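## Task

Pull the cap off the marker whose cap is violet, and leave the second marker with its cap pressed fully home. Every marker and cap has to finish resting on the desk, with nothing held up only by the robot. At the end the robot must have released everything and moved away, and it must not have tipped over or be leaning.

## Robot and tools

ROBOT. A wheeled cart, 0.53 m wide, spanning x = -0.35 to 0.07 m in the base frame, carrying a pan/tilt head camera and two arms (left_arm, right_arm), each with a gripper and a wrist camera. The base can drive straight and turn in place but cannot move sideways. Each arm's vertical pan axis sits at x = -0.060, y = +0.155 (left) or -0.155 m (right). The shoulder is 0.03 m out from that axis, 0.89 m above the floor. Links: upper arm 0.116, forearm 0.135, hand 0.162 m. A fixed-jaw tip reaches roughly 0.44 m from its pan axis at most, and no lower than 0.55 m above the floor.

FRAMES. Base frame: origin on the floor between the drive wheels, x forward, y left, z up. Results report left_hand and right_hand in this frame as the fixed-jaw tip positions; a grasped item sits on the swinging-jaw side of that point. Hand axes: z runs out along the fingers, y points from swinging jaw to fixed jaw. The odometry frame is where the base frame was when the scene began; base_odometry just integrates wheel rotation (slip looks like motion), heading positive to the left, -3.142 to 3.142.

TOOLS.
- execute_actions: arguments actions (a list holding zero or one action) and cameras (names from head_camera, left_wrist_camera, right_wrist_camera, all; omitted, null or ["all"] gives every camera, [] gives none). An action may contain base, joints or both; they start together. base holds exactly one key: translate_m, a relative drive in metres from where the base last measured itself, positive forward, -1.4 to 1.4; or rotate_rad, a relative turn in radians, positive counter-clockwise seen from above, -3.2 to 3.2. joints is one dictionary covering both arms and the head, mapping joint names to absolute targets in radians. Any joint left out may keep pushing toward its earlier target. An unknown key or out-of-range number rejects the whole call with no motion. An empty list only reports state and images. If a result reports a stop, further execute_actions, wait and finished_scene calls in that same reply are skipped.
- wait: seconds, 0 to 10; nothing new is commanded, and you get the same report as an empty action.
- zoom_image: camera plus region [x0, y0, x1, y1] in pixels of that camera's most recent full image, origin top-left, at most 504 by 504.
- finished_scene: scene, the number of the current scene. Irreversible; the robot first holds its last command, and the result says whether the goal was met and gives the next task.

JOINT RANGES (radians, tolerance for done in brackets). head_pan_rad -3.2..3.2 (0.02), 0 ahead, positive left. head_tilt_rad -0.76..1.45 (0.02), 0 level, positive down. For each arm prefix left_arm_ or right_arm_: shoulder_pan_rad -1.919..1.919 (0.02); shoulder_lift_rad -1.745..1.745 (0.1); elbow_flex_rad -1.69..1.58 (0.07); wrist_flex_rad -1.658..1.658 (0.03); wrist_roll_rad -2.743..2.841 (0.02); gripper_rad 0..1.919 (0.03).

GEOMETRY. Pan 0 points left_arm to the left and right_arm to the right; positive pan turns either arm clockwise from above, so straight ahead is +1.571 for left and -1.571 for right. With lift, elbow and wrist flex all 0 the upper arm stands up, leaning 0.24 rad outward, while forearm and fingers are level; positive values bend downward. Lift+elbow+wrist flex equals how far the fingers point below horizontal (1.571 = straight down, possible only with the forearm no more than 0.08 rad above level). Roll -1.522: jaws close across the arm plane, fixed jaw on the left looking outward; 1.619: fixed jaw on the right; 0.049: jaws close within the plane, fixed jaw below (level fingers) or toward the pan axis (fingers down). The hand body protrudes ~0.08 m above level fingers when the fixed jaw is on the left and below them when on the right, so use the left-side roll over furniture. Jaw gap by gripper angle: 0 gives 0.003 m, 0.3 gives 0.026, 0.6 gives 0.049, 1 gives 0.076, 1.919 gives 0.106.

STOWING. Stowed left_arm: pan -1.75, lift 0.05, elbow 1.35, wrist_flex -1.55, roll -1.52; right_arm identical except pan 1.75. Stow in two steps (wrist flex and roll first, then the rest) when nothing loose is near; a single-step stow can jam a hand on the cart. Leaving stow by moving wrists first risks hitting or wedging on the cart. Turning in place with arms stowed needs 0.44 m of free radius; turning or reversing right beside a desk can hook the cart's rear and topple the robot.

RESULT LINES. base_status and joint_status describe how the last accepted action ended: done (base: wheels turned the commanded amount, slip or not); off_target (resting short and maybe still pushing: load, obstacle or tripped motor); time_out (target dropped, holds position); not_followed, after a 'joint command not followed' line with a cause, meaning a self-collision check blocked that arm's targets (its gripper still moves); they may be retried with each later action until new valid targets are sent. contact_stop never appears. on_its_own lists motion you did not command. A holding gripper shows off_target; done means empty or nearly so. joint_positions gives readings; 'Motor temperatures' gives one value per arm joint in joint_positions order. pictures names the returned images in order; camera calibrations (head_camera 644x476, K focal 556.724) are supplied and may be slightly off.

CAUTIONS. Loaded joints sag toward gravity; offset the next target by the observed sag. Hand positions can be a few cm wrong. A joint held over about 0.30 rad from target for ~2 s trips to 20% torque (thinking time counts, the robot holds meanwhile); reset by waiting for it to settle, then targeting 0.2 rad past the reading on the side away from the old target (or 0.04 past a range end; a jaw uses the end). Squeeze by commanding the gripper up to 0.2 rad below the contact angle, no further. Loads: ~0.4 kg per hand at full reach, ~0.7 kg within 0.28 m, ~1 kg with both hands close. Heat: warnings from 55 °C, a stop and limp joints at 70 °C. Avoid arms pressing or striking each other, hard pulls toward the robot (tipping), drops, slams and things falling off the desk.

Each tool is called after "Call:" in YAML: its name, and indented under it one key for each argument.

## Session

I'll start by reading the robot's state and camera images.

Call:
execute_actions:
  actions: []

Scene clock: 0.00 s.
Motor temperatures (°C, as the motors report them): left_arm=[30 29 28 30 31] | right_arm=[28 30 29 30 28]
base_odometry: x=+0.000 y=+0.000 heading=+0.000 (m, m, rad; odometry frame)
base_status: not commanded
joint_positions: head_pan_rad=-0.022 head_tilt_rad=-0.008 left_arm_shoulder_pan_rad=-1.728 left_arm_shoulder_lift_rad=+0.053 left_arm_elbow_flex_rad=+1.315 left_arm_wrist_flex_rad=-1.632 left_arm_wrist_roll_rad=-1.517 left_arm_gripper_rad=+1.920 right_arm_shoulder_pan_rad=+1.743 right_arm_shoulder_lift_rad=+0.024 right_arm_elbow_flex_rad=+1.359 right_arm_wrist_flex_rad=-1.469 right_arm_wrist_roll_rad=-1.530 right_arm_gripper_rad=+1.920
joint_status: not commanded
left_hand: x=-0.3073 y=+0.1079 z=+0.9155 quat_wxyz=(-0.060, -0.606, -0.049, +0.792) (m; base frame)
right_hand: x=-0.3090 y=-0.1195 z=+0.8879 quat_wxyz=(-0.061, +0.673, -0.061, -0.734) (m; base frame)
pictures: head_camera, left_wrist_camera, right_wrist_camera
Images, in order (width x height): head_camera 644x476, left_wrist_camera 644x476, right_wrist_camera 644x476.

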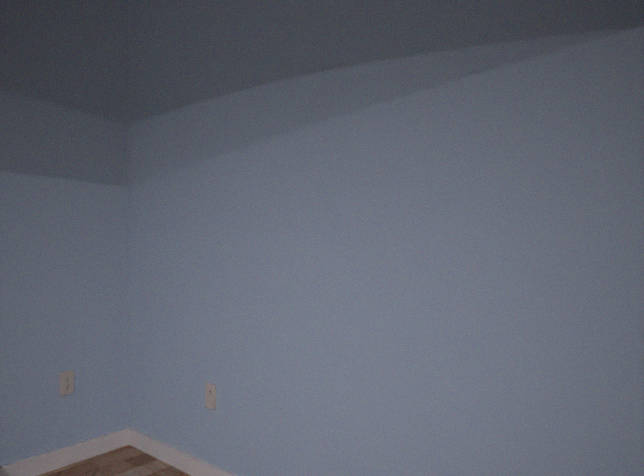

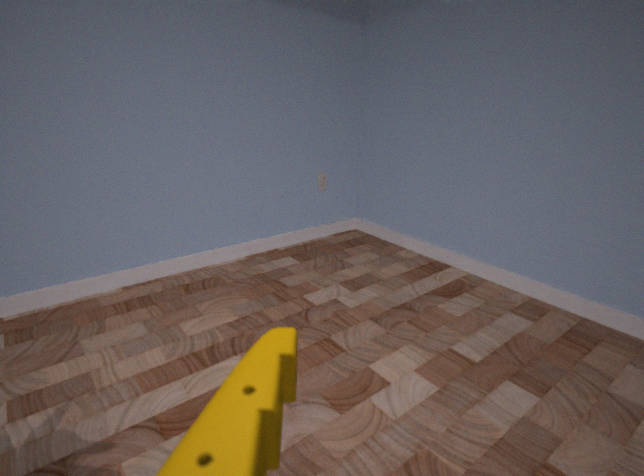

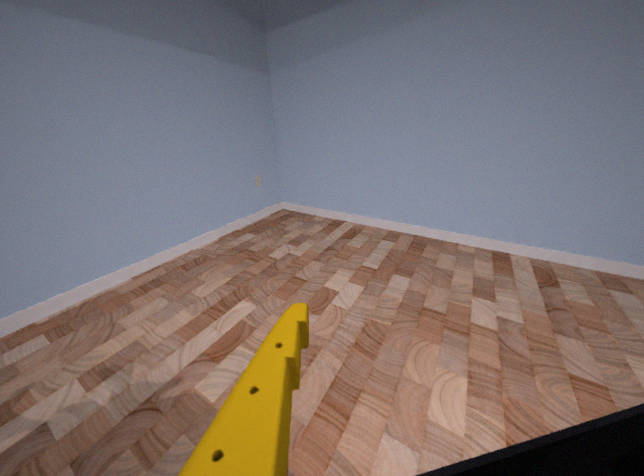

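Call:
execute_actions:
  actions:
    - {"joints": {"head_pan_rad": 1.2, "head_tilt_rad": 0.45}}
  cameras: ["head_camera"]

Call:
execute_actions:
  actions:
    - {"joints": {"head_pan_rad": 2.3, "head_tilt_rad": 0.45}}
  cameras: ["head_camera"]

Call:
execute_actions:
  actions:
    - {"joints": {"head_pan_rad": -1.2, "head_tilt_rad": 0.45}}
  cameras: ["head_camera"]

Scene clock: 3.50 s.
Motor temperatures (°C, as the motors report them): left_arm=[30 29 28 30 31] | right_arm=[28 30 29 30 28]
base_odometry: x=+0.000 y=+0.000 heading=+0.000 (m, m, rad; odometry frame)
base_status: not commanded
joint_positions: head_pan_rad=+1.190 head_tilt_rad=+0.444 left_arm_shoulder_pan_rad=-1.728 left_arm_shoulder_lift_rad=+0.053 left_arm_elbow_flex_rad=+1.315 left_arm_wrist_flex_rad=-1.632 left_arm_wrist_roll_rad=-1.517 left_arm_gripper_rad=+1.920 right_arm_shoulder_pan_rad=+1.743 right_arm_shoulder_lift_rad=+0.024 right_arm_elbow_flex_rad=+1.359 right_arm_wrist_flex_rad=-1.469 right_arm_wrist_roll_rad=-1.530 right_arm_gripper_rad=+1.920
joint_status: all done
left_hand: x=-0.3073 y=+0.1079 z=+0.9155 quat_wxyz=(-0.060, -0.606, -0.049, +0.792) (m; base frame)
right_hand: x=-0.3090 y=-0.1195 z=+0.8879 quat_wxyz=(-0.061, +0.673, -0.061, -0.734) (m; base frame)
pictures: head_camera
camera_calibration (this result's frames):
head_camera: T_world_to_cam=[[0.909401, -0.415831, 0.00861125, 0.0309248], [-0.193433, -0.441176, -0.876326, 1.03974], [0.368203, 0.795266, -0.481641, 0.568704], [0, 0, 0, 1]] pos_world=[-0.0364015, 0.0192959, 1.1848]
Images, in order (width x height): head_camera 644x476.

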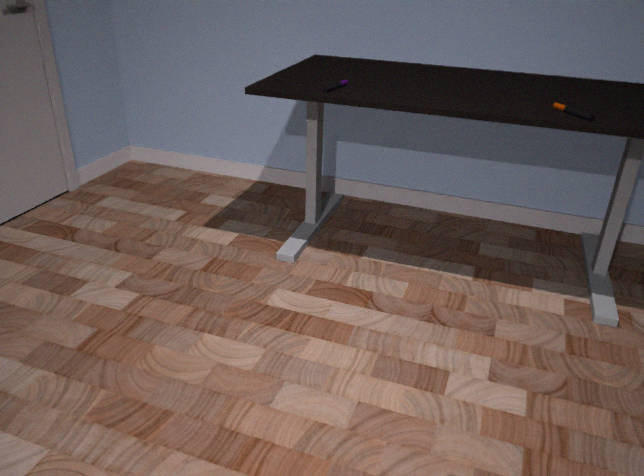

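Scene clock: 5.03 s.
Motor temperatures (°C, as the motors report them): left_arm=[30 29 28 30 31] | right_arm=[28 30 29 30 28]
base_odometry: x=+0.000 y=+0.000 heading=+0.000 (m, m, rad; odometry frame)
base_status: not commanded
joint_positions: head_pan_rad=+2.290 head_tilt_rad=+0.444 left_arm_shoulder_pan_rad=-1.728 left_arm_shoulder_lift_rad=+0.053 left_arm_elbow_flex_rad=+1.315 left_arm_wrist_flex_rad=-1.632 left_arm_wrist_roll_rad=-1.517 left_arm_gripper_rad=+1.920 right_arm_shoulder_pan_rad=+1.743 right_arm_shoulder_lift_rad=+0.024 right_arm_elbow_flex_rad=+1.359 right_arm_wrist_flex_rad=-1.469 right_arm_wrist_roll_rad=-1.530 right_arm_gripper_rad=+1.920
joint_status: all done
left_hand: x=-0.3073 y=+0.1079 z=+0.9155 quat_wxyz=(-0.060, -0.606, -0.049, +0.792) (m; base frame)
right_hand: x=-0.3090 y=-0.1195 z=+0.8879 quat_wxyz=(-0.061, +0.673, -0.061, -0.734) (m; base frame)
pictures: head_camera
camera_calibration (this result's frames):
head_camera: T_world_to_cam=[[0.783093, 0.621845, 0.00861182, 0.0249877], [0.305445, -0.372513, -0.876321, 1.06318], [-0.541727, 0.688871, -0.481651, 0.525949], [0, 0, 0, 1]] pos_world=[-0.0593894, 0.0181984, 1.1848]
Images, in order (width x height): head_camera 644x476.

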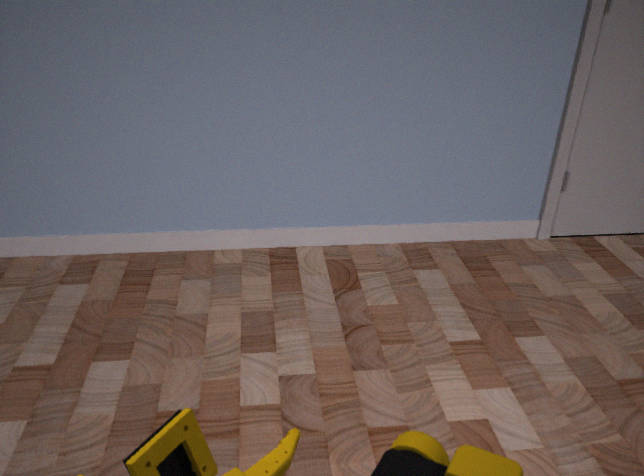

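Scene clock: 8.17 s.
Motor temperatures (°C, as the motors report them): left_arm=[30 29 28 30 31] | right_arm=[28 30 29 30 28]
base_odometry: x=+0.000 y=+0.000 heading=+0.000 (m, m, rad; odometry frame)
base_status: not commanded
joint_positions: head_pan_rad=-1.190 head_tilt_rad=+0.444 left_arm_shoulder_pan_rad=-1.728 left_arm_shoulder_lift_rad=+0.053 left_arm_elbow_flex_rad=+1.315 left_arm_wrist_flex_rad=-1.632 left_arm_wrist_roll_rad=-1.517 left_arm_gripper_rad=+1.920 right_arm_shoulder_pan_rad=+1.743 right_arm_shoulder_lift_rad=+0.024 right_arm_elbow_flex_rad=+1.359 right_arm_wrist_flex_rad=-1.469 right_arm_wrist_roll_rad=-1.530 right_arm_gripper_rad=+1.920
joint_status: all done
left_hand: x=-0.3073 y=+0.1079 z=+0.9155 quat_wxyz=(-0.060, -0.606, -0.049, +0.792) (m; base frame)
right_hand: x=-0.3090 y=-0.1195 z=+0.8879 quat_wxyz=(-0.061, +0.673, -0.061, -0.734) (m; base frame)
pictures: head_camera
camera_calibration (this result's frames):
head_camera: T_world_to_cam=[[-0.945125, -0.326595, 0.00861182, -0.0562386], [-0.16445, 0.45279, -0.87632, 1.04109], [0.282302, -0.829649, -0.481652, 0.564679], [0, 0, 0, 1]] pos_world=[-0.041355, -0.0212794, 1.1848]
Images, in order (width x height): head_camera 644x476.

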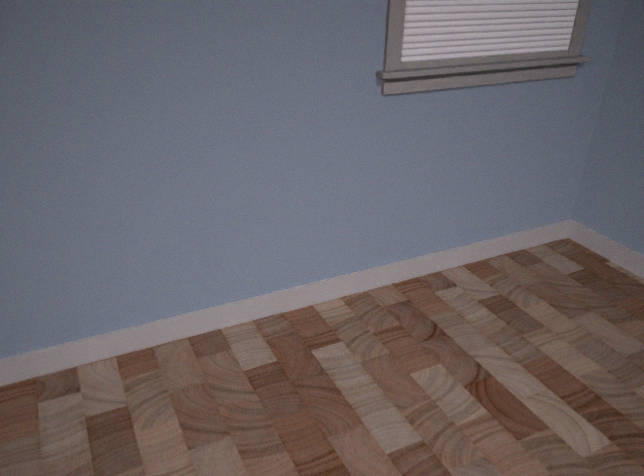

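Call:
execute_actions:
  actions:
    - {"joints": {"head_pan_rad": 0.95, "head_tilt_rad": 0.35}}
  cameras: ["head_camera"]

Scene clock: 18.53 s.
Motor temperatures (°C, as the motors report them): left_arm=[30 29 28 30 31] | right_arm=[28 30 29 30 28]
base_odometry: x=+0.000 y=+0.000 heading=+0.000 (m, m, rad; odometry frame)
base_status: not commanded
joint_positions: head_pan_rad=+0.940 head_tilt_rad=+0.363 left_arm_shoulder_pan_rad=-1.728 left_arm_shoulder_lift_rad=+0.053 left_arm_elbow_flex_rad=+1.315 left_arm_wrist_flex_rad=-1.632 left_arm_wrist_roll_rad=-1.517 left_arm_gripper_rad=+1.920 right_arm_shoulder_pan_rad=+1.743 right_arm_shoulder_lift_rad=+0.024 right_arm_elbow_flex_rad=+1.359 right_arm_wrist_flex_rad=-1.469 right_arm_wrist_roll_rad=-1.530 right_arm_gripper_rad=+1.920
joint_status: all done
left_hand: x=-0.3073 y=+0.1079 z=+0.9155 quat_wxyz=(-0.060, -0.606, -0.049, +0.792) (m; base frame)
right_hand: x=-0.3090 y=-0.1195 z=+0.8879 quat_wxyz=(-0.061, +0.673, -0.061, -0.734) (m; base frame)
pictures: head_camera
camera_calibration (this result's frames):
head_camera: T_world_to_cam=[[0.777935, -0.628327, 0.0047268, 0.0292169], [-0.254178, -0.321561, -0.912136, 1.0781], [0.57464, 0.708381, -0.409861, 0.495788], [0, 0, 0, 1]] pos_world=[-0.0335981, 0.0138269, 1.18644]
Images, in order (width x height): head_camera 644x476.

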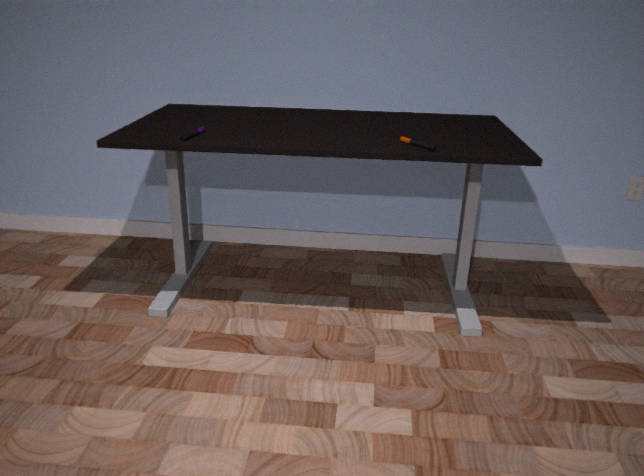

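Call:
zoom_image:
  camera: "head_camera"
  region: [90, 90, 330, 190]

Call:
zoom_image:
  camera: "head_camera"
  region: [330, 90, 570, 190]

Region (90, 90, 330, 190) of head_camera's 644x476 image, scaled by 2.100; it fills the top 210 rows of this view, and the rest is white.

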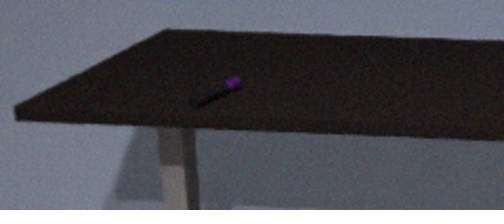

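Region (330, 90, 570, 190) of head_camera's 644x476 image, scaled by 2.100; it fills the top 210 rows of this view, and the rest is white.

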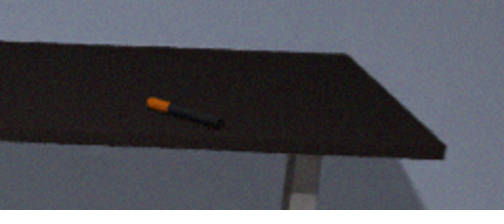

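Call:
execute_actions:
  actions:
    - {"base": {"rotate_rad": 1.28}, "joints": {"head_pan_rad": -0.2, "head_tilt_rad": 0.4}}
  cameras: ["head_camera"]

Scene clock: 114.20 s.
Motor temperatures (°C, as the motors report them): left_arm=[30 29 28 30 31] | right_arm=[28 30 29 30 28]
base_odometry: x=-0.001 y=+0.000 heading=+1.278 (m, m, rad; odometry frame)
base_status: done
joint_positions: head_pan_rad=-0.190 head_tilt_rad=+0.393 left_arm_shoulder_pan_rad=-1.728 left_arm_shoulder_lift_rad=+0.053 left_arm_elbow_flex_rad=+1.315 left_arm_wrist_flex_rad=-1.632 left_arm_wrist_roll_rad=-1.517 left_arm_gripper_rad=+1.920 right_arm_shoulder_pan_rad=+1.743 right_arm_shoulder_lift_rad=+0.024 right_arm_elbow_flex_rad=+1.359 right_arm_wrist_flex_rad=-1.469 right_arm_wrist_roll_rad=-1.530 right_arm_gripper_rad=+1.920
joint_status: all done
left_hand: x=-0.3073 y=+0.1079 z=+0.9155 quat_wxyz=(-0.060, -0.606, -0.049, +0.792) (m; base frame)
right_hand: x=-0.3090 y=-0.1195 z=+0.8879 quat_wxyz=(-0.061, +0.673, -0.061, -0.734) (m; base frame)
pictures: head_camera
camera_calibration (this result's frames):
head_camera: T_world_to_cam=[[-0.236225, -0.971679, 0.0061906, -0.0201334], [-0.426105, 0.0978605, -0.899365, 1.05532], [0.873288, -0.21509, -0.437155, 0.541239], [0, 0, 0, 1]] pos_world=[-0.0277356, -0.00642238, 1.18585]
Images, in order (width x height): head_camera 644x476.

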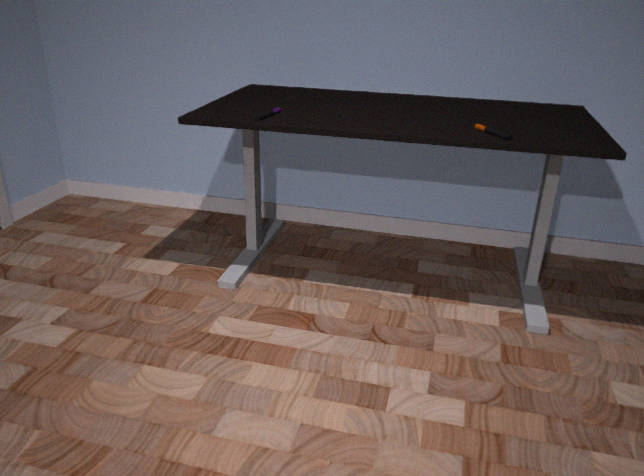

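Call:
execute_actions:
  actions:
    - {"base": {"translate_m": 1.15}, "joints": {"head_pan_rad": -0.45, "head_tilt_rad": 0.55}}
  cameras: ["head_camera"]

Scene clock: 125.87 s.
Motor temperatures (°C, as the motors report them): left_arm=[30 29 28 30 31] | right_arm=[28 30 29 30 28]
base_odometry: x=+0.329 y=+1.101 heading=+1.277 (m, m, rad; odometry frame)
base_status: done
joint_positions: head_pan_rad=-0.440 head_tilt_rad=+0.544 left_arm_shoulder_pan_rad=-1.728 left_arm_shoulder_lift_rad=+0.053 left_arm_elbow_flex_rad=+1.315 left_arm_wrist_flex_rad=-1.632 left_arm_wrist_roll_rad=-1.517 left_arm_gripper_rad=+1.920 right_arm_shoulder_pan_rad=+1.743 right_arm_shoulder_lift_rad=+0.024 right_arm_elbow_flex_rad=+1.359 right_arm_wrist_flex_rad=-1.469 right_arm_wrist_roll_rad=-1.530 right_arm_gripper_rad=+1.920
joint_status: all done
left_hand: x=-0.3073 y=+0.1079 z=+0.9155 quat_wxyz=(-0.060, -0.606, -0.049, +0.792) (m; base frame)
right_hand: x=-0.3090 y=-0.1195 z=+0.8879 quat_wxyz=(-0.061, +0.673, -0.061, -0.734) (m; base frame)
pictures: head_camera
camera_calibration (this result's frames):
head_camera: T_world_to_cam=[[-0.467958, -0.883649, 0.0133929, -0.0393147], [-0.506343, 0.255664, -0.823561, 0.964299], [0.724315, -0.392173, -0.56707, 0.683769], [0, 0, 0, 1]] pos_world=[-0.0253958, -0.013121, 1.18243]
Images, in order (width x height): head_camera 644x476.

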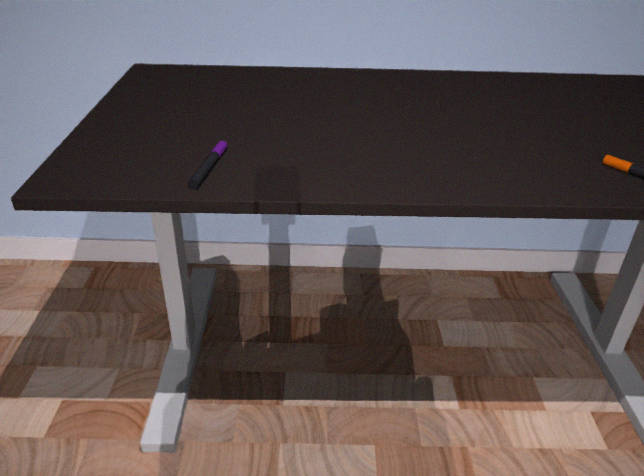

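Call:
zoom_image:
  camera: "head_camera"
  region: [150, 120, 290, 220]

Call:
zoom_image:
  camera: "head_camera"
  region: [0, 50, 200, 230]

Region (150, 120, 290, 220) of head_camera's 644x476 image, scaled by 3.600; it fills the top 360 rows of this view, and the rest is white.

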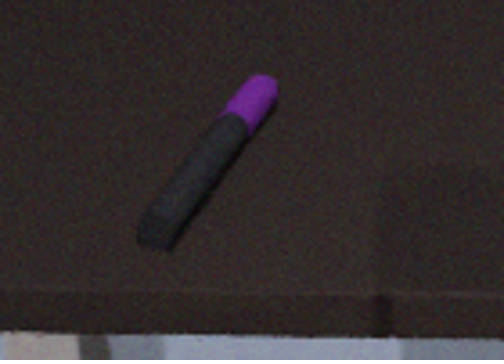

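Region (0, 50, 200, 230) of head_camera's 644x476 image, scaled by 2.520; it fills the top 454 rows of this view, and the rest is white.

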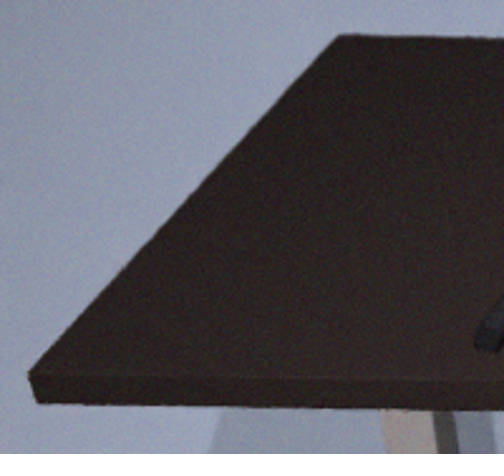

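Call:
execute_actions:
  actions:
    - {"base": {"rotate_rad": -0.49}, "joints": {"head_pan_rad": 0.1, "head_tilt_rad": 0.6, "left_arm_shoulder_pan_rad": 1.45, "left_arm_shoulder_lift_rad": -0.1, "left_arm_elbow_flex_rad": 0.1, "right_arm_shoulder_pan_rad": -1.2, "right_arm_shoulder_lift_rad": -0.1, "right_arm_elbow_flex_rad": 0.1}}

Scene clock: 157.57 s.
Motor temperatures (°C, as the motors report them): left_arm=[30 29 28 30 31] | right_arm=[28 30 29 30 28]
base_odometry: x=+0.328 y=+1.101 heading=+0.789 (m, m, rad; odometry frame)
base_status: done
joint_positions: head_pan_rad=+0.090 head_tilt_rad=+0.594 left_arm_shoulder_pan_rad=+1.442 left_arm_shoulder_lift_rad=-0.062 left_arm_elbow_flex_rad=+0.133 left_arm_wrist_flex_rad=-1.632 left_arm_wrist_roll_rad=-1.517 left_arm_gripper_rad=+1.920 right_arm_shoulder_pan_rad=-1.193 right_arm_shoulder_lift_rad=-0.063 right_arm_elbow_flex_rad=+0.131 right_arm_wrist_flex_rad=-1.469 right_arm_wrist_roll_rad=-1.530 right_arm_gripper_rad=+1.920
joint_status: all done
left_hand: x=+0.1254 y=+0.1867 z=+1.1644 quat_wxyz=(+0.998, +0.000, +0.004, +0.062) (m; base frame)
right_hand: x=+0.1413 y=-0.2266 z=+1.1623 quat_wxyz=(+0.979, +0.016, +0.083, -0.183) (m; base frame)
pictures: head_camera, left_wrist_camera, right_wrist_camera
camera_calibration (this result's frames):
head_camera: T_world_to_cam=[[0.0437607, -0.998918, 0.0157224, -0.0179452], [-0.606401, -0.0390655, -0.794199, 0.925801], [0.793954, 0.0252206, -0.607455, 0.733526], [0, 0, 0, 1]] pos_world=[-0.0201937, -0.000258912, 1.18114]
left_wrist_camera: T_world_to_cam=[[0.083426, -0.996442, -0.0119731, 0.189906], [0.834368, 0.0764158, -0.545885, 0.538403], [0.544857, 0.035551, 0.837775, -0.979866], [0, 0, 0, 1]] pos_world=[0.0688175, 0.182923, 1.11709]
right_wrist_camera: T_world_to_cam=[[-0.337486, -0.941181, -0.0167833, -0.149244], [0.681561, -0.232017, -0.694005, 0.676277], [0.64929, -0.245656, 0.719775, -0.91844], [0, 0, 0, 1]] pos_world=[0.0850428, -0.209178, 1.1279]
Images, in order (width x height): head_camera 644x476, left_wrist_camera 644x476, right_wrist_camera 644x476.

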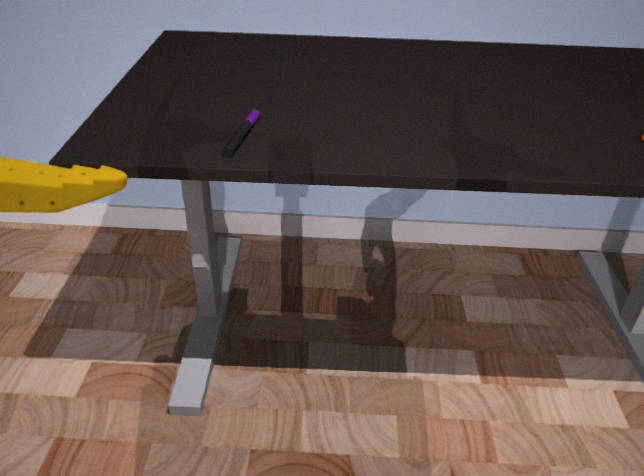

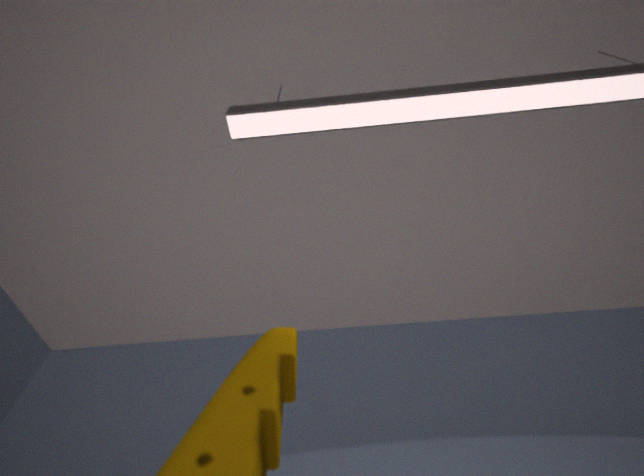

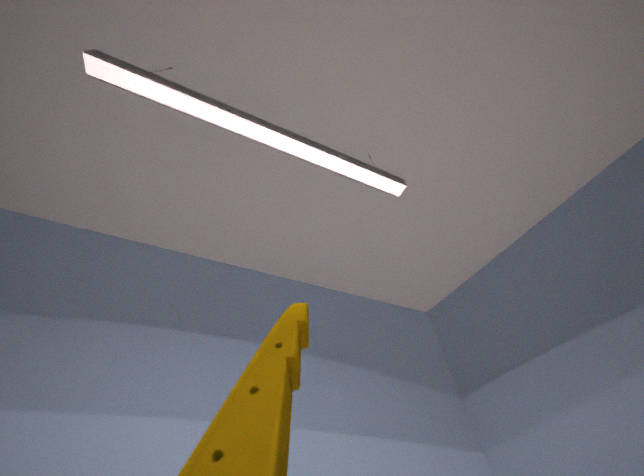

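Call:
zoom_image:
  camera: "head_camera"
  region: [190, 95, 310, 195]

Region (190, 95, 310, 195) of head_camera's 644x476 image, scaled by 4.200.

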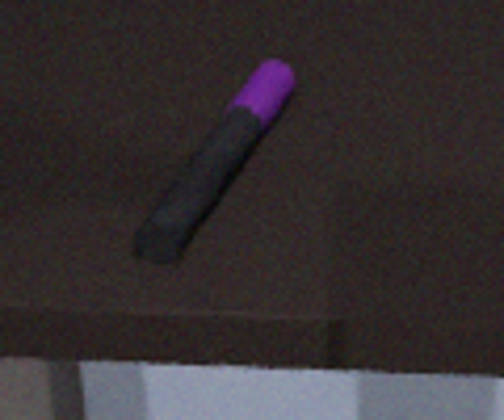

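Call:
execute_actions:
  actions:
    - {"base": {"translate_m": 0.45}, "joints": {"head_pan_rad": 0.25, "head_tilt_rad": 0.95, "left_arm_wrist_flex_rad": 1.45, "left_arm_wrist_roll_rad": 1.55, "left_arm_gripper_rad": 0.8, "right_arm_wrist_flex_rad": 1.45, "right_arm_gripper_rad": 0.8}}

Scene clock: 190.73 s.
Motor temperatures (°C, as the motors report them): left_arm=[30 29 29 30 31] | right_arm=[28 30 29 30 28]
base_odometry: x=+0.646 y=+1.419 heading=+0.787 (m, m, rad; odometry frame)
base_status: done
joint_positions: head_pan_rad=+0.240 head_tilt_rad=+0.945 left_arm_shoulder_pan_rad=+1.442 left_arm_shoulder_lift_rad=-0.064 left_arm_elbow_flex_rad=+0.133 left_arm_wrist_flex_rad=+1.440 left_arm_wrist_roll_rad=+1.540 left_arm_gripper_rad=+0.807 right_arm_shoulder_pan_rad=-1.193 right_arm_shoulder_lift_rad=-0.063 right_arm_elbow_flex_rad=+0.130 right_arm_wrist_flex_rad=+1.444 right_arm_wrist_roll_rad=-1.530 right_arm_gripper_rad=+0.808
joint_status: all done
left_hand: x=+0.1350 y=+0.1721 z=+0.8438 quat_wxyz=(+0.003, -0.999, -0.025, -0.031) (m; base frame)
right_hand: x=+0.1247 y=-0.2200 z=+0.8441 quat_wxyz=(+0.029, +0.192, +0.981, -0.006) (m; base frame)
pictures: head_camera, left_wrist_camera, right_wrist_camera
camera_calibration (this result's frames):
head_camera: T_world_to_cam=[[0.200542, -0.979205, 0.0306559, -0.027765], [-0.822997, -0.185361, -0.536952, 0.61953], [0.531469, 0.0824519, -0.843055, 0.992365], [0, 0, 0, 1]] pos_world=[-0.011972, 0.00582665, 1.17013]
left_wrist_camera: T_world_to_cam=[[-0.0898006, 0.99585, 0.0147789, -0.171361], [0.805181, 0.0638574, 0.589581, -0.595533], [0.586191, 0.0648445, -0.807574, 0.661689], [0, 0, 0, 1]] pos_world=[0.0762476, 0.165772, 0.888011]
right_wrist_camera: T_world_to_cam=[[-0.402549, -0.915357, 0.00869418, -0.161698], [-0.784664, 0.349934, 0.511712, -0.238619], [-0.471441, 0.199167, -0.859113, 0.893332], [0, 0, 0, 1]] pos_world=[0.168826, -0.242432, 0.890983]
Images, in order (width x height): head_camera 644x476, left_wrist_camera 644x476, right_wrist_camera 644x476.

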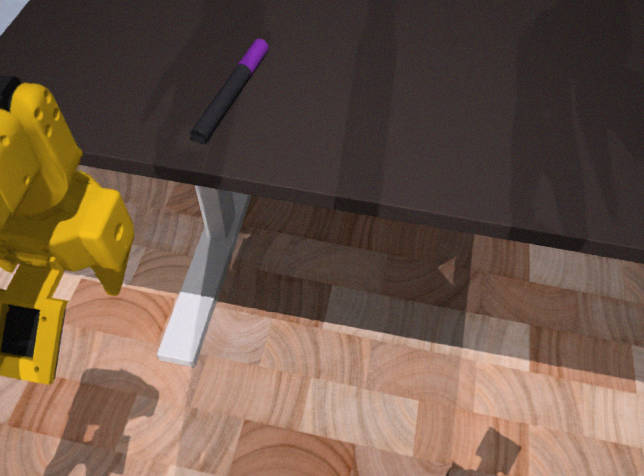

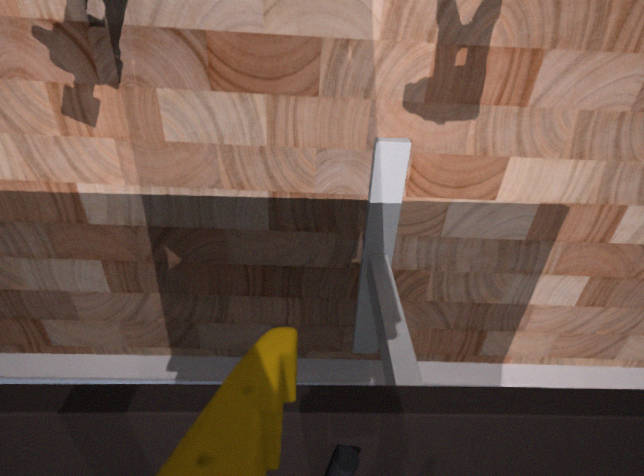

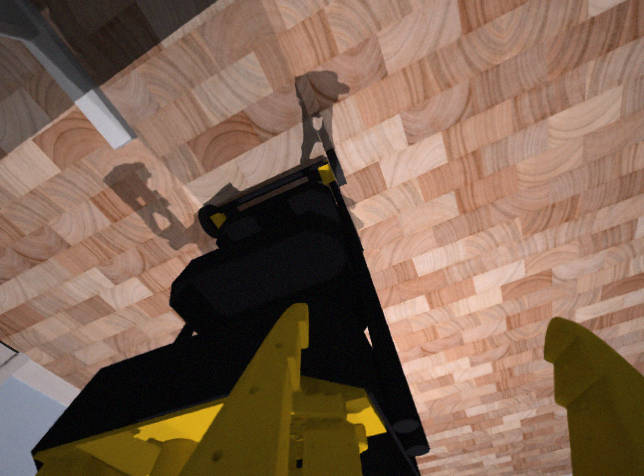

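Call:
zoom_image:
  camera: "head_camera"
  region: [160, 20, 320, 180]

Region (160, 20, 320, 180) of head_camera's 644x476 image, scaled by 3.150.

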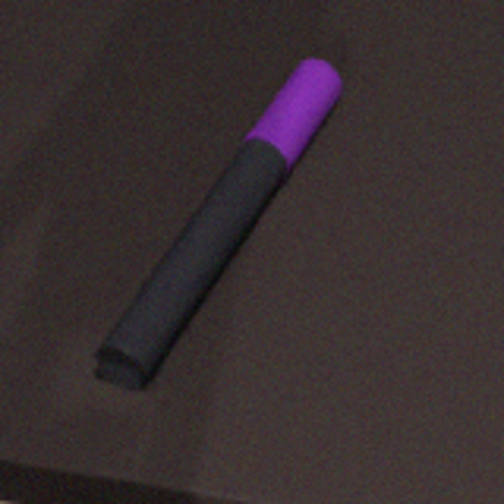

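Call:
zoom_image:
  camera: "head_camera"
  region: [130, 120, 370, 240]

Region (130, 120, 370, 240) of head_camera's 644x476 image, scaled by 2.100.

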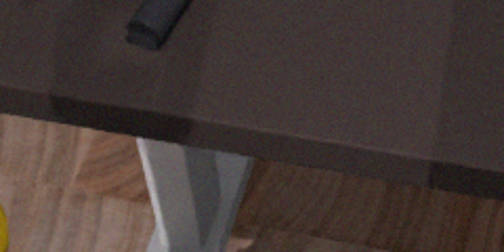

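Call:
execute_actions:
  actions:
    - {"base": {"translate_m": 0.22}, "joints": {"head_pan_rad": 0.45, "head_tilt_rad": 1.1, "left_arm_shoulder_pan_rad": 1.427, "left_arm_shoulder_lift_rad": 0.68, "left_arm_elbow_flex_rad": -0.52, "left_arm_wrist_flex_rad": 1.316, "left_arm_wrist_roll_rad": 1.31, "left_arm_gripper_rad": 0.6}}

Scene clock: 237.70 s.
Motor temperatures (°C, as the motors report them): left_arm=[30 29 29 30 31] | right_arm=[28 30 30 30 28]
base_odometry: x=+0.802 y=+1.575 heading=+0.787 (m, m, rad; odometry frame)
base_status: done
joint_positions: head_pan_rad=+0.440 head_tilt_rad=+1.095 left_arm_shoulder_pan_rad=+1.435 left_arm_shoulder_lift_rad=+0.698 left_arm_elbow_flex_rad=-0.489 left_arm_wrist_flex_rad=+1.324 left_arm_wrist_roll_rad=+1.320 left_arm_gripper_rad=+0.607 right_arm_shoulder_pan_rad=-1.193 right_arm_shoulder_lift_rad=-0.063 right_arm_elbow_flex_rad=+0.130 right_arm_wrist_flex_rad=+1.444 right_arm_wrist_roll_rad=-1.530 right_arm_gripper_rad=+0.808
joint_status: all done
left_hand: x=+0.1998 y=+0.1827 z=+0.7787 quat_wxyz=(+0.004, -0.996, +0.082, -0.018) (m; base frame)
right_hand: x=+0.1247 y=-0.2200 z=+0.8441 quat_wxyz=(+0.029, +0.192, +0.981, -0.006) (m; base frame)
pictures: head_camera, left_wrist_camera, right_wrist_camera
camera_calibration (this result's frames):
head_camera: T_world_to_cam=[[0.395642, -0.917699, 0.0359956, -0.0247413], [-0.833838, -0.375363, -0.404743, 0.466848], [0.384944, 0.130119, -0.913722, 1.06682], [0, 0, 0, 1]] pos_world=[-0.0115999, 0.0137195, 1.16462]
left_wrist_camera: T_world_to_cam=[[0.123168, 0.992143, 0.0219591, -0.222668], [0.814772, -0.113732, 0.568517, -0.563008], [0.566547, -0.0521316, -0.822379, 0.607299], [0, 0, 0, 1]] pos_world=[0.142085, 0.188546, 0.824398]
right_wrist_camera: T_world_to_cam=[[-0.402549, -0.915357, 0.00869418, -0.161698], [-0.784664, 0.349934, 0.511712, -0.238619], [-0.471441, 0.199167, -0.859113, 0.893332], [0, 0, 0, 1]] pos_world=[0.168826, -0.242432, 0.890983]
Images, in order (width x height): head_camera 644x476, left_wrist_camera 644x476, right_wrist_camera 644x476.

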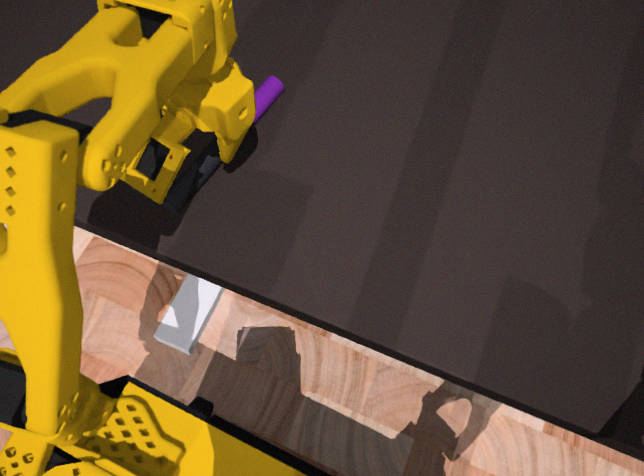

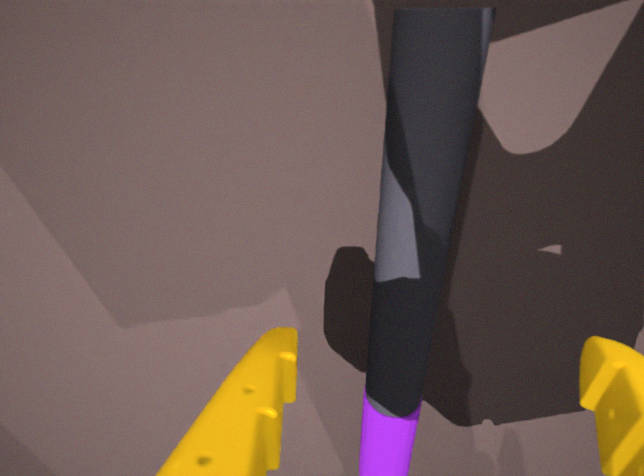

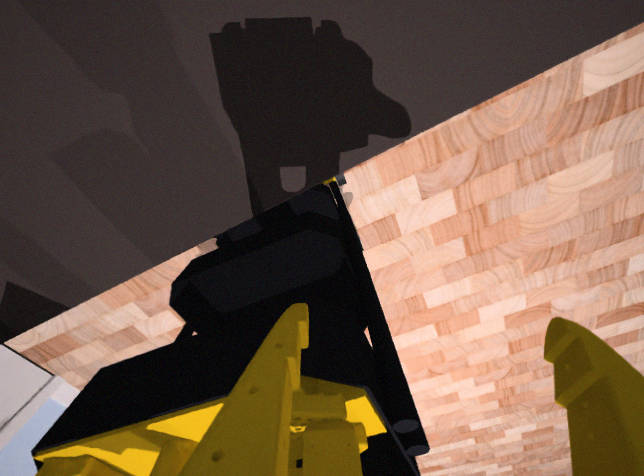

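Call:
zoom_image:
  camera: "left_wrist_camera"
  region: [300, 0, 560, 240]

Call:
zoom_image:
  camera: "left_wrist_camera"
  region: [230, 240, 644, 476]

Call:
zoom_image:
  camera: "head_camera"
  region: [60, 40, 340, 280]

Region (300, 0, 560, 240) of left_wrist_camera's 644x476 image, scaled by 1.938; it fills the top 465 rows of this view, and the rest is white.

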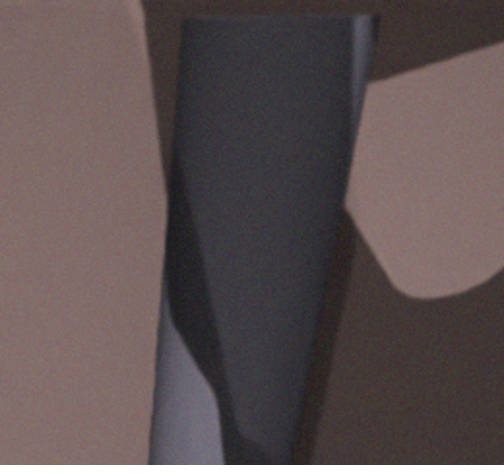

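Region (230, 240, 644, 476) of left_wrist_camera's 644x476 image, scaled by 1.217; it fills the top 287 rows of this view, and the rest is white.

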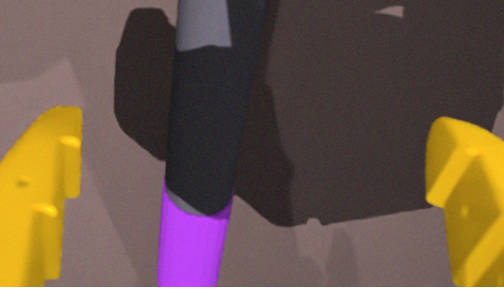

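Region (60, 40, 340, 280) of head_camera's 644x476 image, scaled by 1.800; it fills the top 432 rows of this view, and the rest is white.

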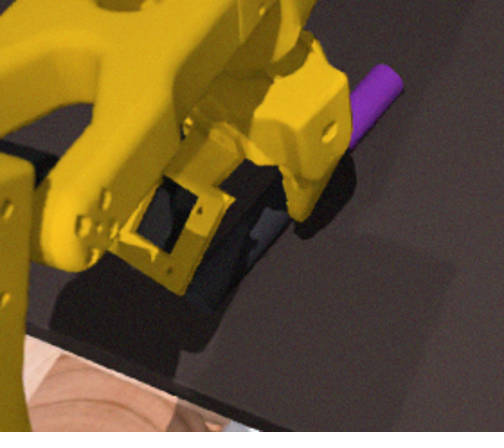

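Call:
execute_actions:
  actions:
    - {"joints": {"left_arm_shoulder_pan_rad": 1.407, "left_arm_shoulder_lift_rad": 0.687, "left_arm_elbow_flex_rad": -0.25, "left_arm_wrist_flex_rad": 1.065, "left_arm_wrist_roll_rad": 1.39}}
  cameras: ["head_camera", "left_wrist_camera"]

Scene clock: 290.87 s.
Motor temperatures (°C, as the motors report them): left_arm=[30 29 29 30 31] | right_arm=[28 31 30 30 28]
base_odometry: x=+0.802 y=+1.575 heading=+0.787 (m, m, rad; odometry frame)
base_status: not commanded
joint_positions: head_pan_rad=+0.440 head_tilt_rad=+1.095 left_arm_shoulder_pan_rad=+1.416 left_arm_shoulder_lift_rad=+0.708 left_arm_elbow_flex_rad=-0.249 left_arm_wrist_flex_rad=+1.074 left_arm_wrist_roll_rad=+1.379 left_arm_gripper_rad=+0.607 right_arm_shoulder_pan_rad=-1.193 right_arm_shoulder_lift_rad=-0.063 right_arm_elbow_flex_rad=+0.130 right_arm_wrist_flex_rad=+1.444 right_arm_wrist_roll_rad=-1.530 right_arm_gripper_rad=+0.808
joint_status: all done
left_hand: x=+0.1909 y=+0.1861 z=+0.7459 quat_wxyz=(+0.004, -0.999, +0.043, -0.019) (m; base frame)
right_hand: x=+0.1247 y=-0.2200 z=+0.8441 quat_wxyz=(+0.029, +0.192, +0.981, -0.006) (m; base frame)
pictures: head_camera, left_wrist_camera
camera_calibration (this result's frames):
head_camera: T_world_to_cam=[[0.395642, -0.917699, 0.0359956, -0.0247413], [-0.833838, -0.375363, -0.404743, 0.466848], [0.384944, 0.130119, -0.913722, 1.06682], [0, 0, 0, 1]] pos_world=[-0.0115999, 0.0137195, 1.16462]
left_wrist_camera: T_world_to_cam=[[0.0452553, 0.998773, 0.0200911, -0.209165], [0.820071, -0.048628, 0.570193, -0.551112], [0.57047, -0.00932815, -0.821265, 0.575924], [0, 0, 0, 1]] pos_world=[0.132869, 0.187481, 0.791429]
Images, in order (width x height): head_camera 644x476, left_wrist_camera 644x476.

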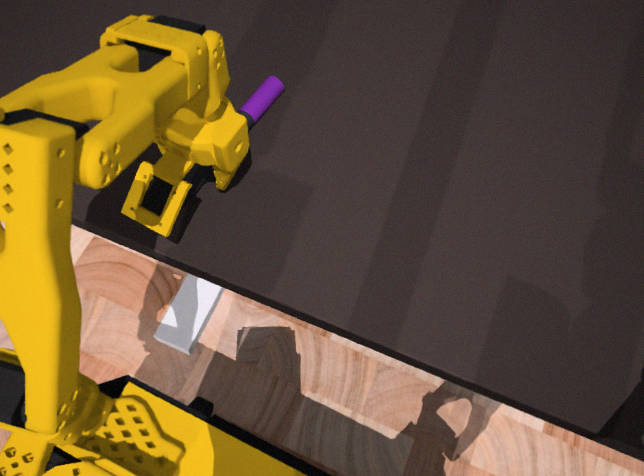

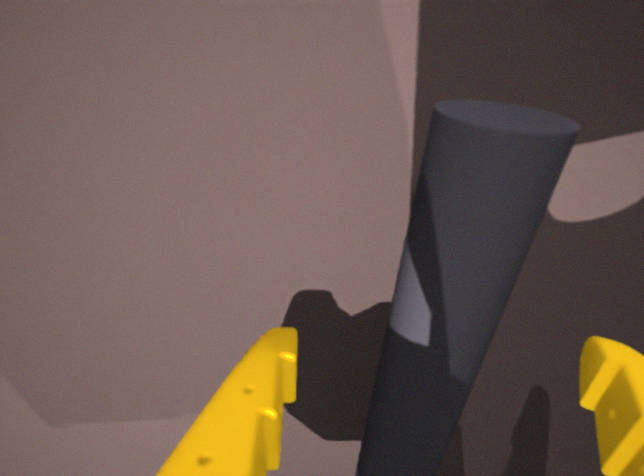

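Call:
zoom_image:
  camera: "left_wrist_camera"
  region: [240, 80, 644, 476]

Region (240, 80, 644, 476) of left_wrist_camera's 644x476 image, scaled by 1.248; it fills the top 494 rows of this view, and the rest is white.

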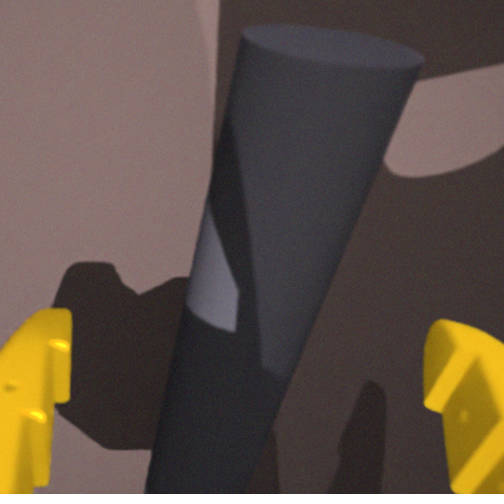

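Call:
execute_actions:
  actions:
    - {"joints": {"left_arm_shoulder_pan_rad": 1.379, "left_arm_shoulder_lift_rad": 0.718, "left_arm_elbow_flex_rad": -0.205, "left_arm_wrist_flex_rad": 0.951, "left_arm_wrist_roll_rad": 1.303}}
  cameras: ["head_camera", "left_wrist_camera"]

Scene clock: 337.27 s.
Motor temperatures (°C, as the motors report them): left_arm=[30 29 29 30 31] | right_arm=[28 31 30 30 28]
base_odometry: x=+0.802 y=+1.575 heading=+0.787 (m, m, rad; odometry frame)
base_status: not commanded
joint_positions: head_pan_rad=+0.440 head_tilt_rad=+1.095 left_arm_shoulder_pan_rad=+1.387 left_arm_shoulder_lift_rad=+0.735 left_arm_elbow_flex_rad=-0.203 left_arm_wrist_flex_rad=+0.960 left_arm_wrist_roll_rad=+1.313 left_arm_gripper_rad=+0.607 right_arm_shoulder_pan_rad=-1.193 right_arm_shoulder_lift_rad=-0.063 right_arm_elbow_flex_rad=+0.130 right_arm_wrist_flex_rad=+1.444 right_arm_wrist_roll_rad=-1.530 right_arm_gripper_rad=+0.808
joint_status: all done
left_hand: x=+0.1932 y=+0.1941 z=+0.7346 quat_wxyz=(+0.010, -0.997, +0.061, -0.038) (m; base frame)
right_hand: x=+0.1247 y=-0.2200 z=+0.8441 quat_wxyz=(+0.029, +0.192, +0.981, -0.006) (m; base frame)
pictures: head_camera, left_wrist_camera
camera_calibration (this result's frames):
head_camera: T_world_to_cam=[[0.395642, -0.917699, 0.0359956, -0.0247413], [-0.833838, -0.375363, -0.404743, 0.466848], [0.384944, 0.130119, -0.913722, 1.06682], [0, 0, 0, 1]] pos_world=[-0.0115999, 0.0137195, 1.16462]
left_wrist_camera: T_world_to_cam=[[0.0808547, 0.996178, 0.0330374, -0.232944], [0.794999, -0.0844479, 0.600704, -0.556742], [0.601198, -0.0223051, -0.798788, 0.545528], [0, 0, 0, 1]] pos_world=[0.133473, 0.197206, 0.777894]
Images, in order (width x height): head_camera 644x476, left_wrist_camera 644x476.

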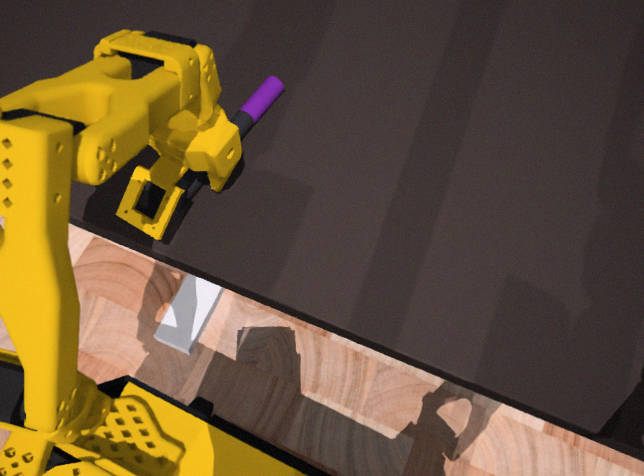

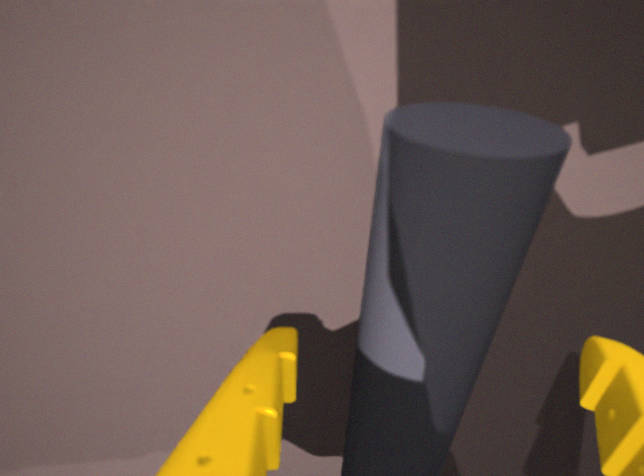

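Call:
execute_actions:
  actions:
    - {"joints": {"left_arm_shoulder_pan_rad": 1.353, "left_arm_wrist_roll_rad": 1.277, "left_arm_gripper_rad": 0.08}}
  cameras: ["head_camera", "left_wrist_camera"]

Scene clock: 363.30 s.
Motor temperatures (°C, as the motors report them): left_arm=[30 29 29 30 31] | right_arm=[28 31 30 30 28]
base_odometry: x=+0.802 y=+1.575 heading=+0.787 (m, m, rad; odometry frame)
base_status: not commanded
joint_positions: head_pan_rad=+0.440 head_tilt_rad=+1.095 left_arm_shoulder_pan_rad=+1.362 left_arm_shoulder_lift_rad=+0.735 left_arm_elbow_flex_rad=-0.203 left_arm_wrist_flex_rad=+0.960 left_arm_wrist_roll_rad=+1.286 left_arm_gripper_rad=+0.209 right_arm_shoulder_pan_rad=-1.193 right_arm_shoulder_lift_rad=-0.063 right_arm_elbow_flex_rad=+0.130 right_arm_wrist_flex_rad=+1.444 right_arm_wrist_roll_rad=-1.530 right_arm_gripper_rad=+0.808
joint_status: left_arm_gripper_rad off_target (ended at +0.209, target +0.080); the others done
left_hand: x=+0.1919 y=+0.2004 z=+0.7346 quat_wxyz=(+0.011, -0.997, +0.063, -0.038) (m; base frame)
right_hand: x=+0.1247 y=-0.2200 z=+0.8441 quat_wxyz=(+0.029, +0.192, +0.981, -0.006) (m; base frame)
pictures: head_camera, left_wrist_camera
camera_calibration (this result's frames):
head_camera: T_world_to_cam=[[0.395642, -0.917699, 0.0359956, -0.0247413], [-0.833838, -0.375363, -0.404743, 0.466848], [0.384944, 0.130119, -0.913722, 1.06682], [0, 0, 0, 1]] pos_world=[-0.0115999, 0.0137195, 1.16462]
left_wrist_camera: T_world_to_cam=[[0.0838397, 0.99586, 0.0351242, -0.241079], [0.794995, -0.0880979, 0.600184, -0.554096], [0.600794, -0.0223957, -0.79909, 0.546725], [0, 0, 0, 1]] pos_world=[0.132247, 0.203511, 0.77791]
Images, in order (width x height): head_camera 644x476, left_wrist_camera 644x476.

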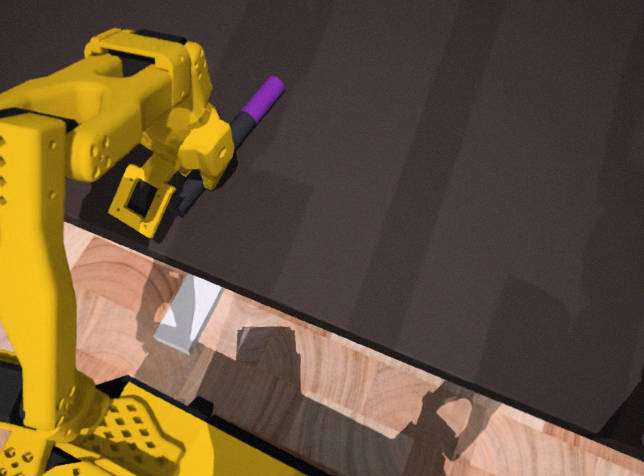

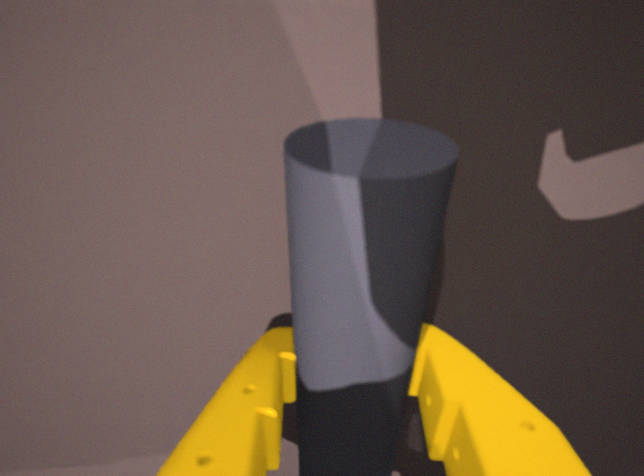

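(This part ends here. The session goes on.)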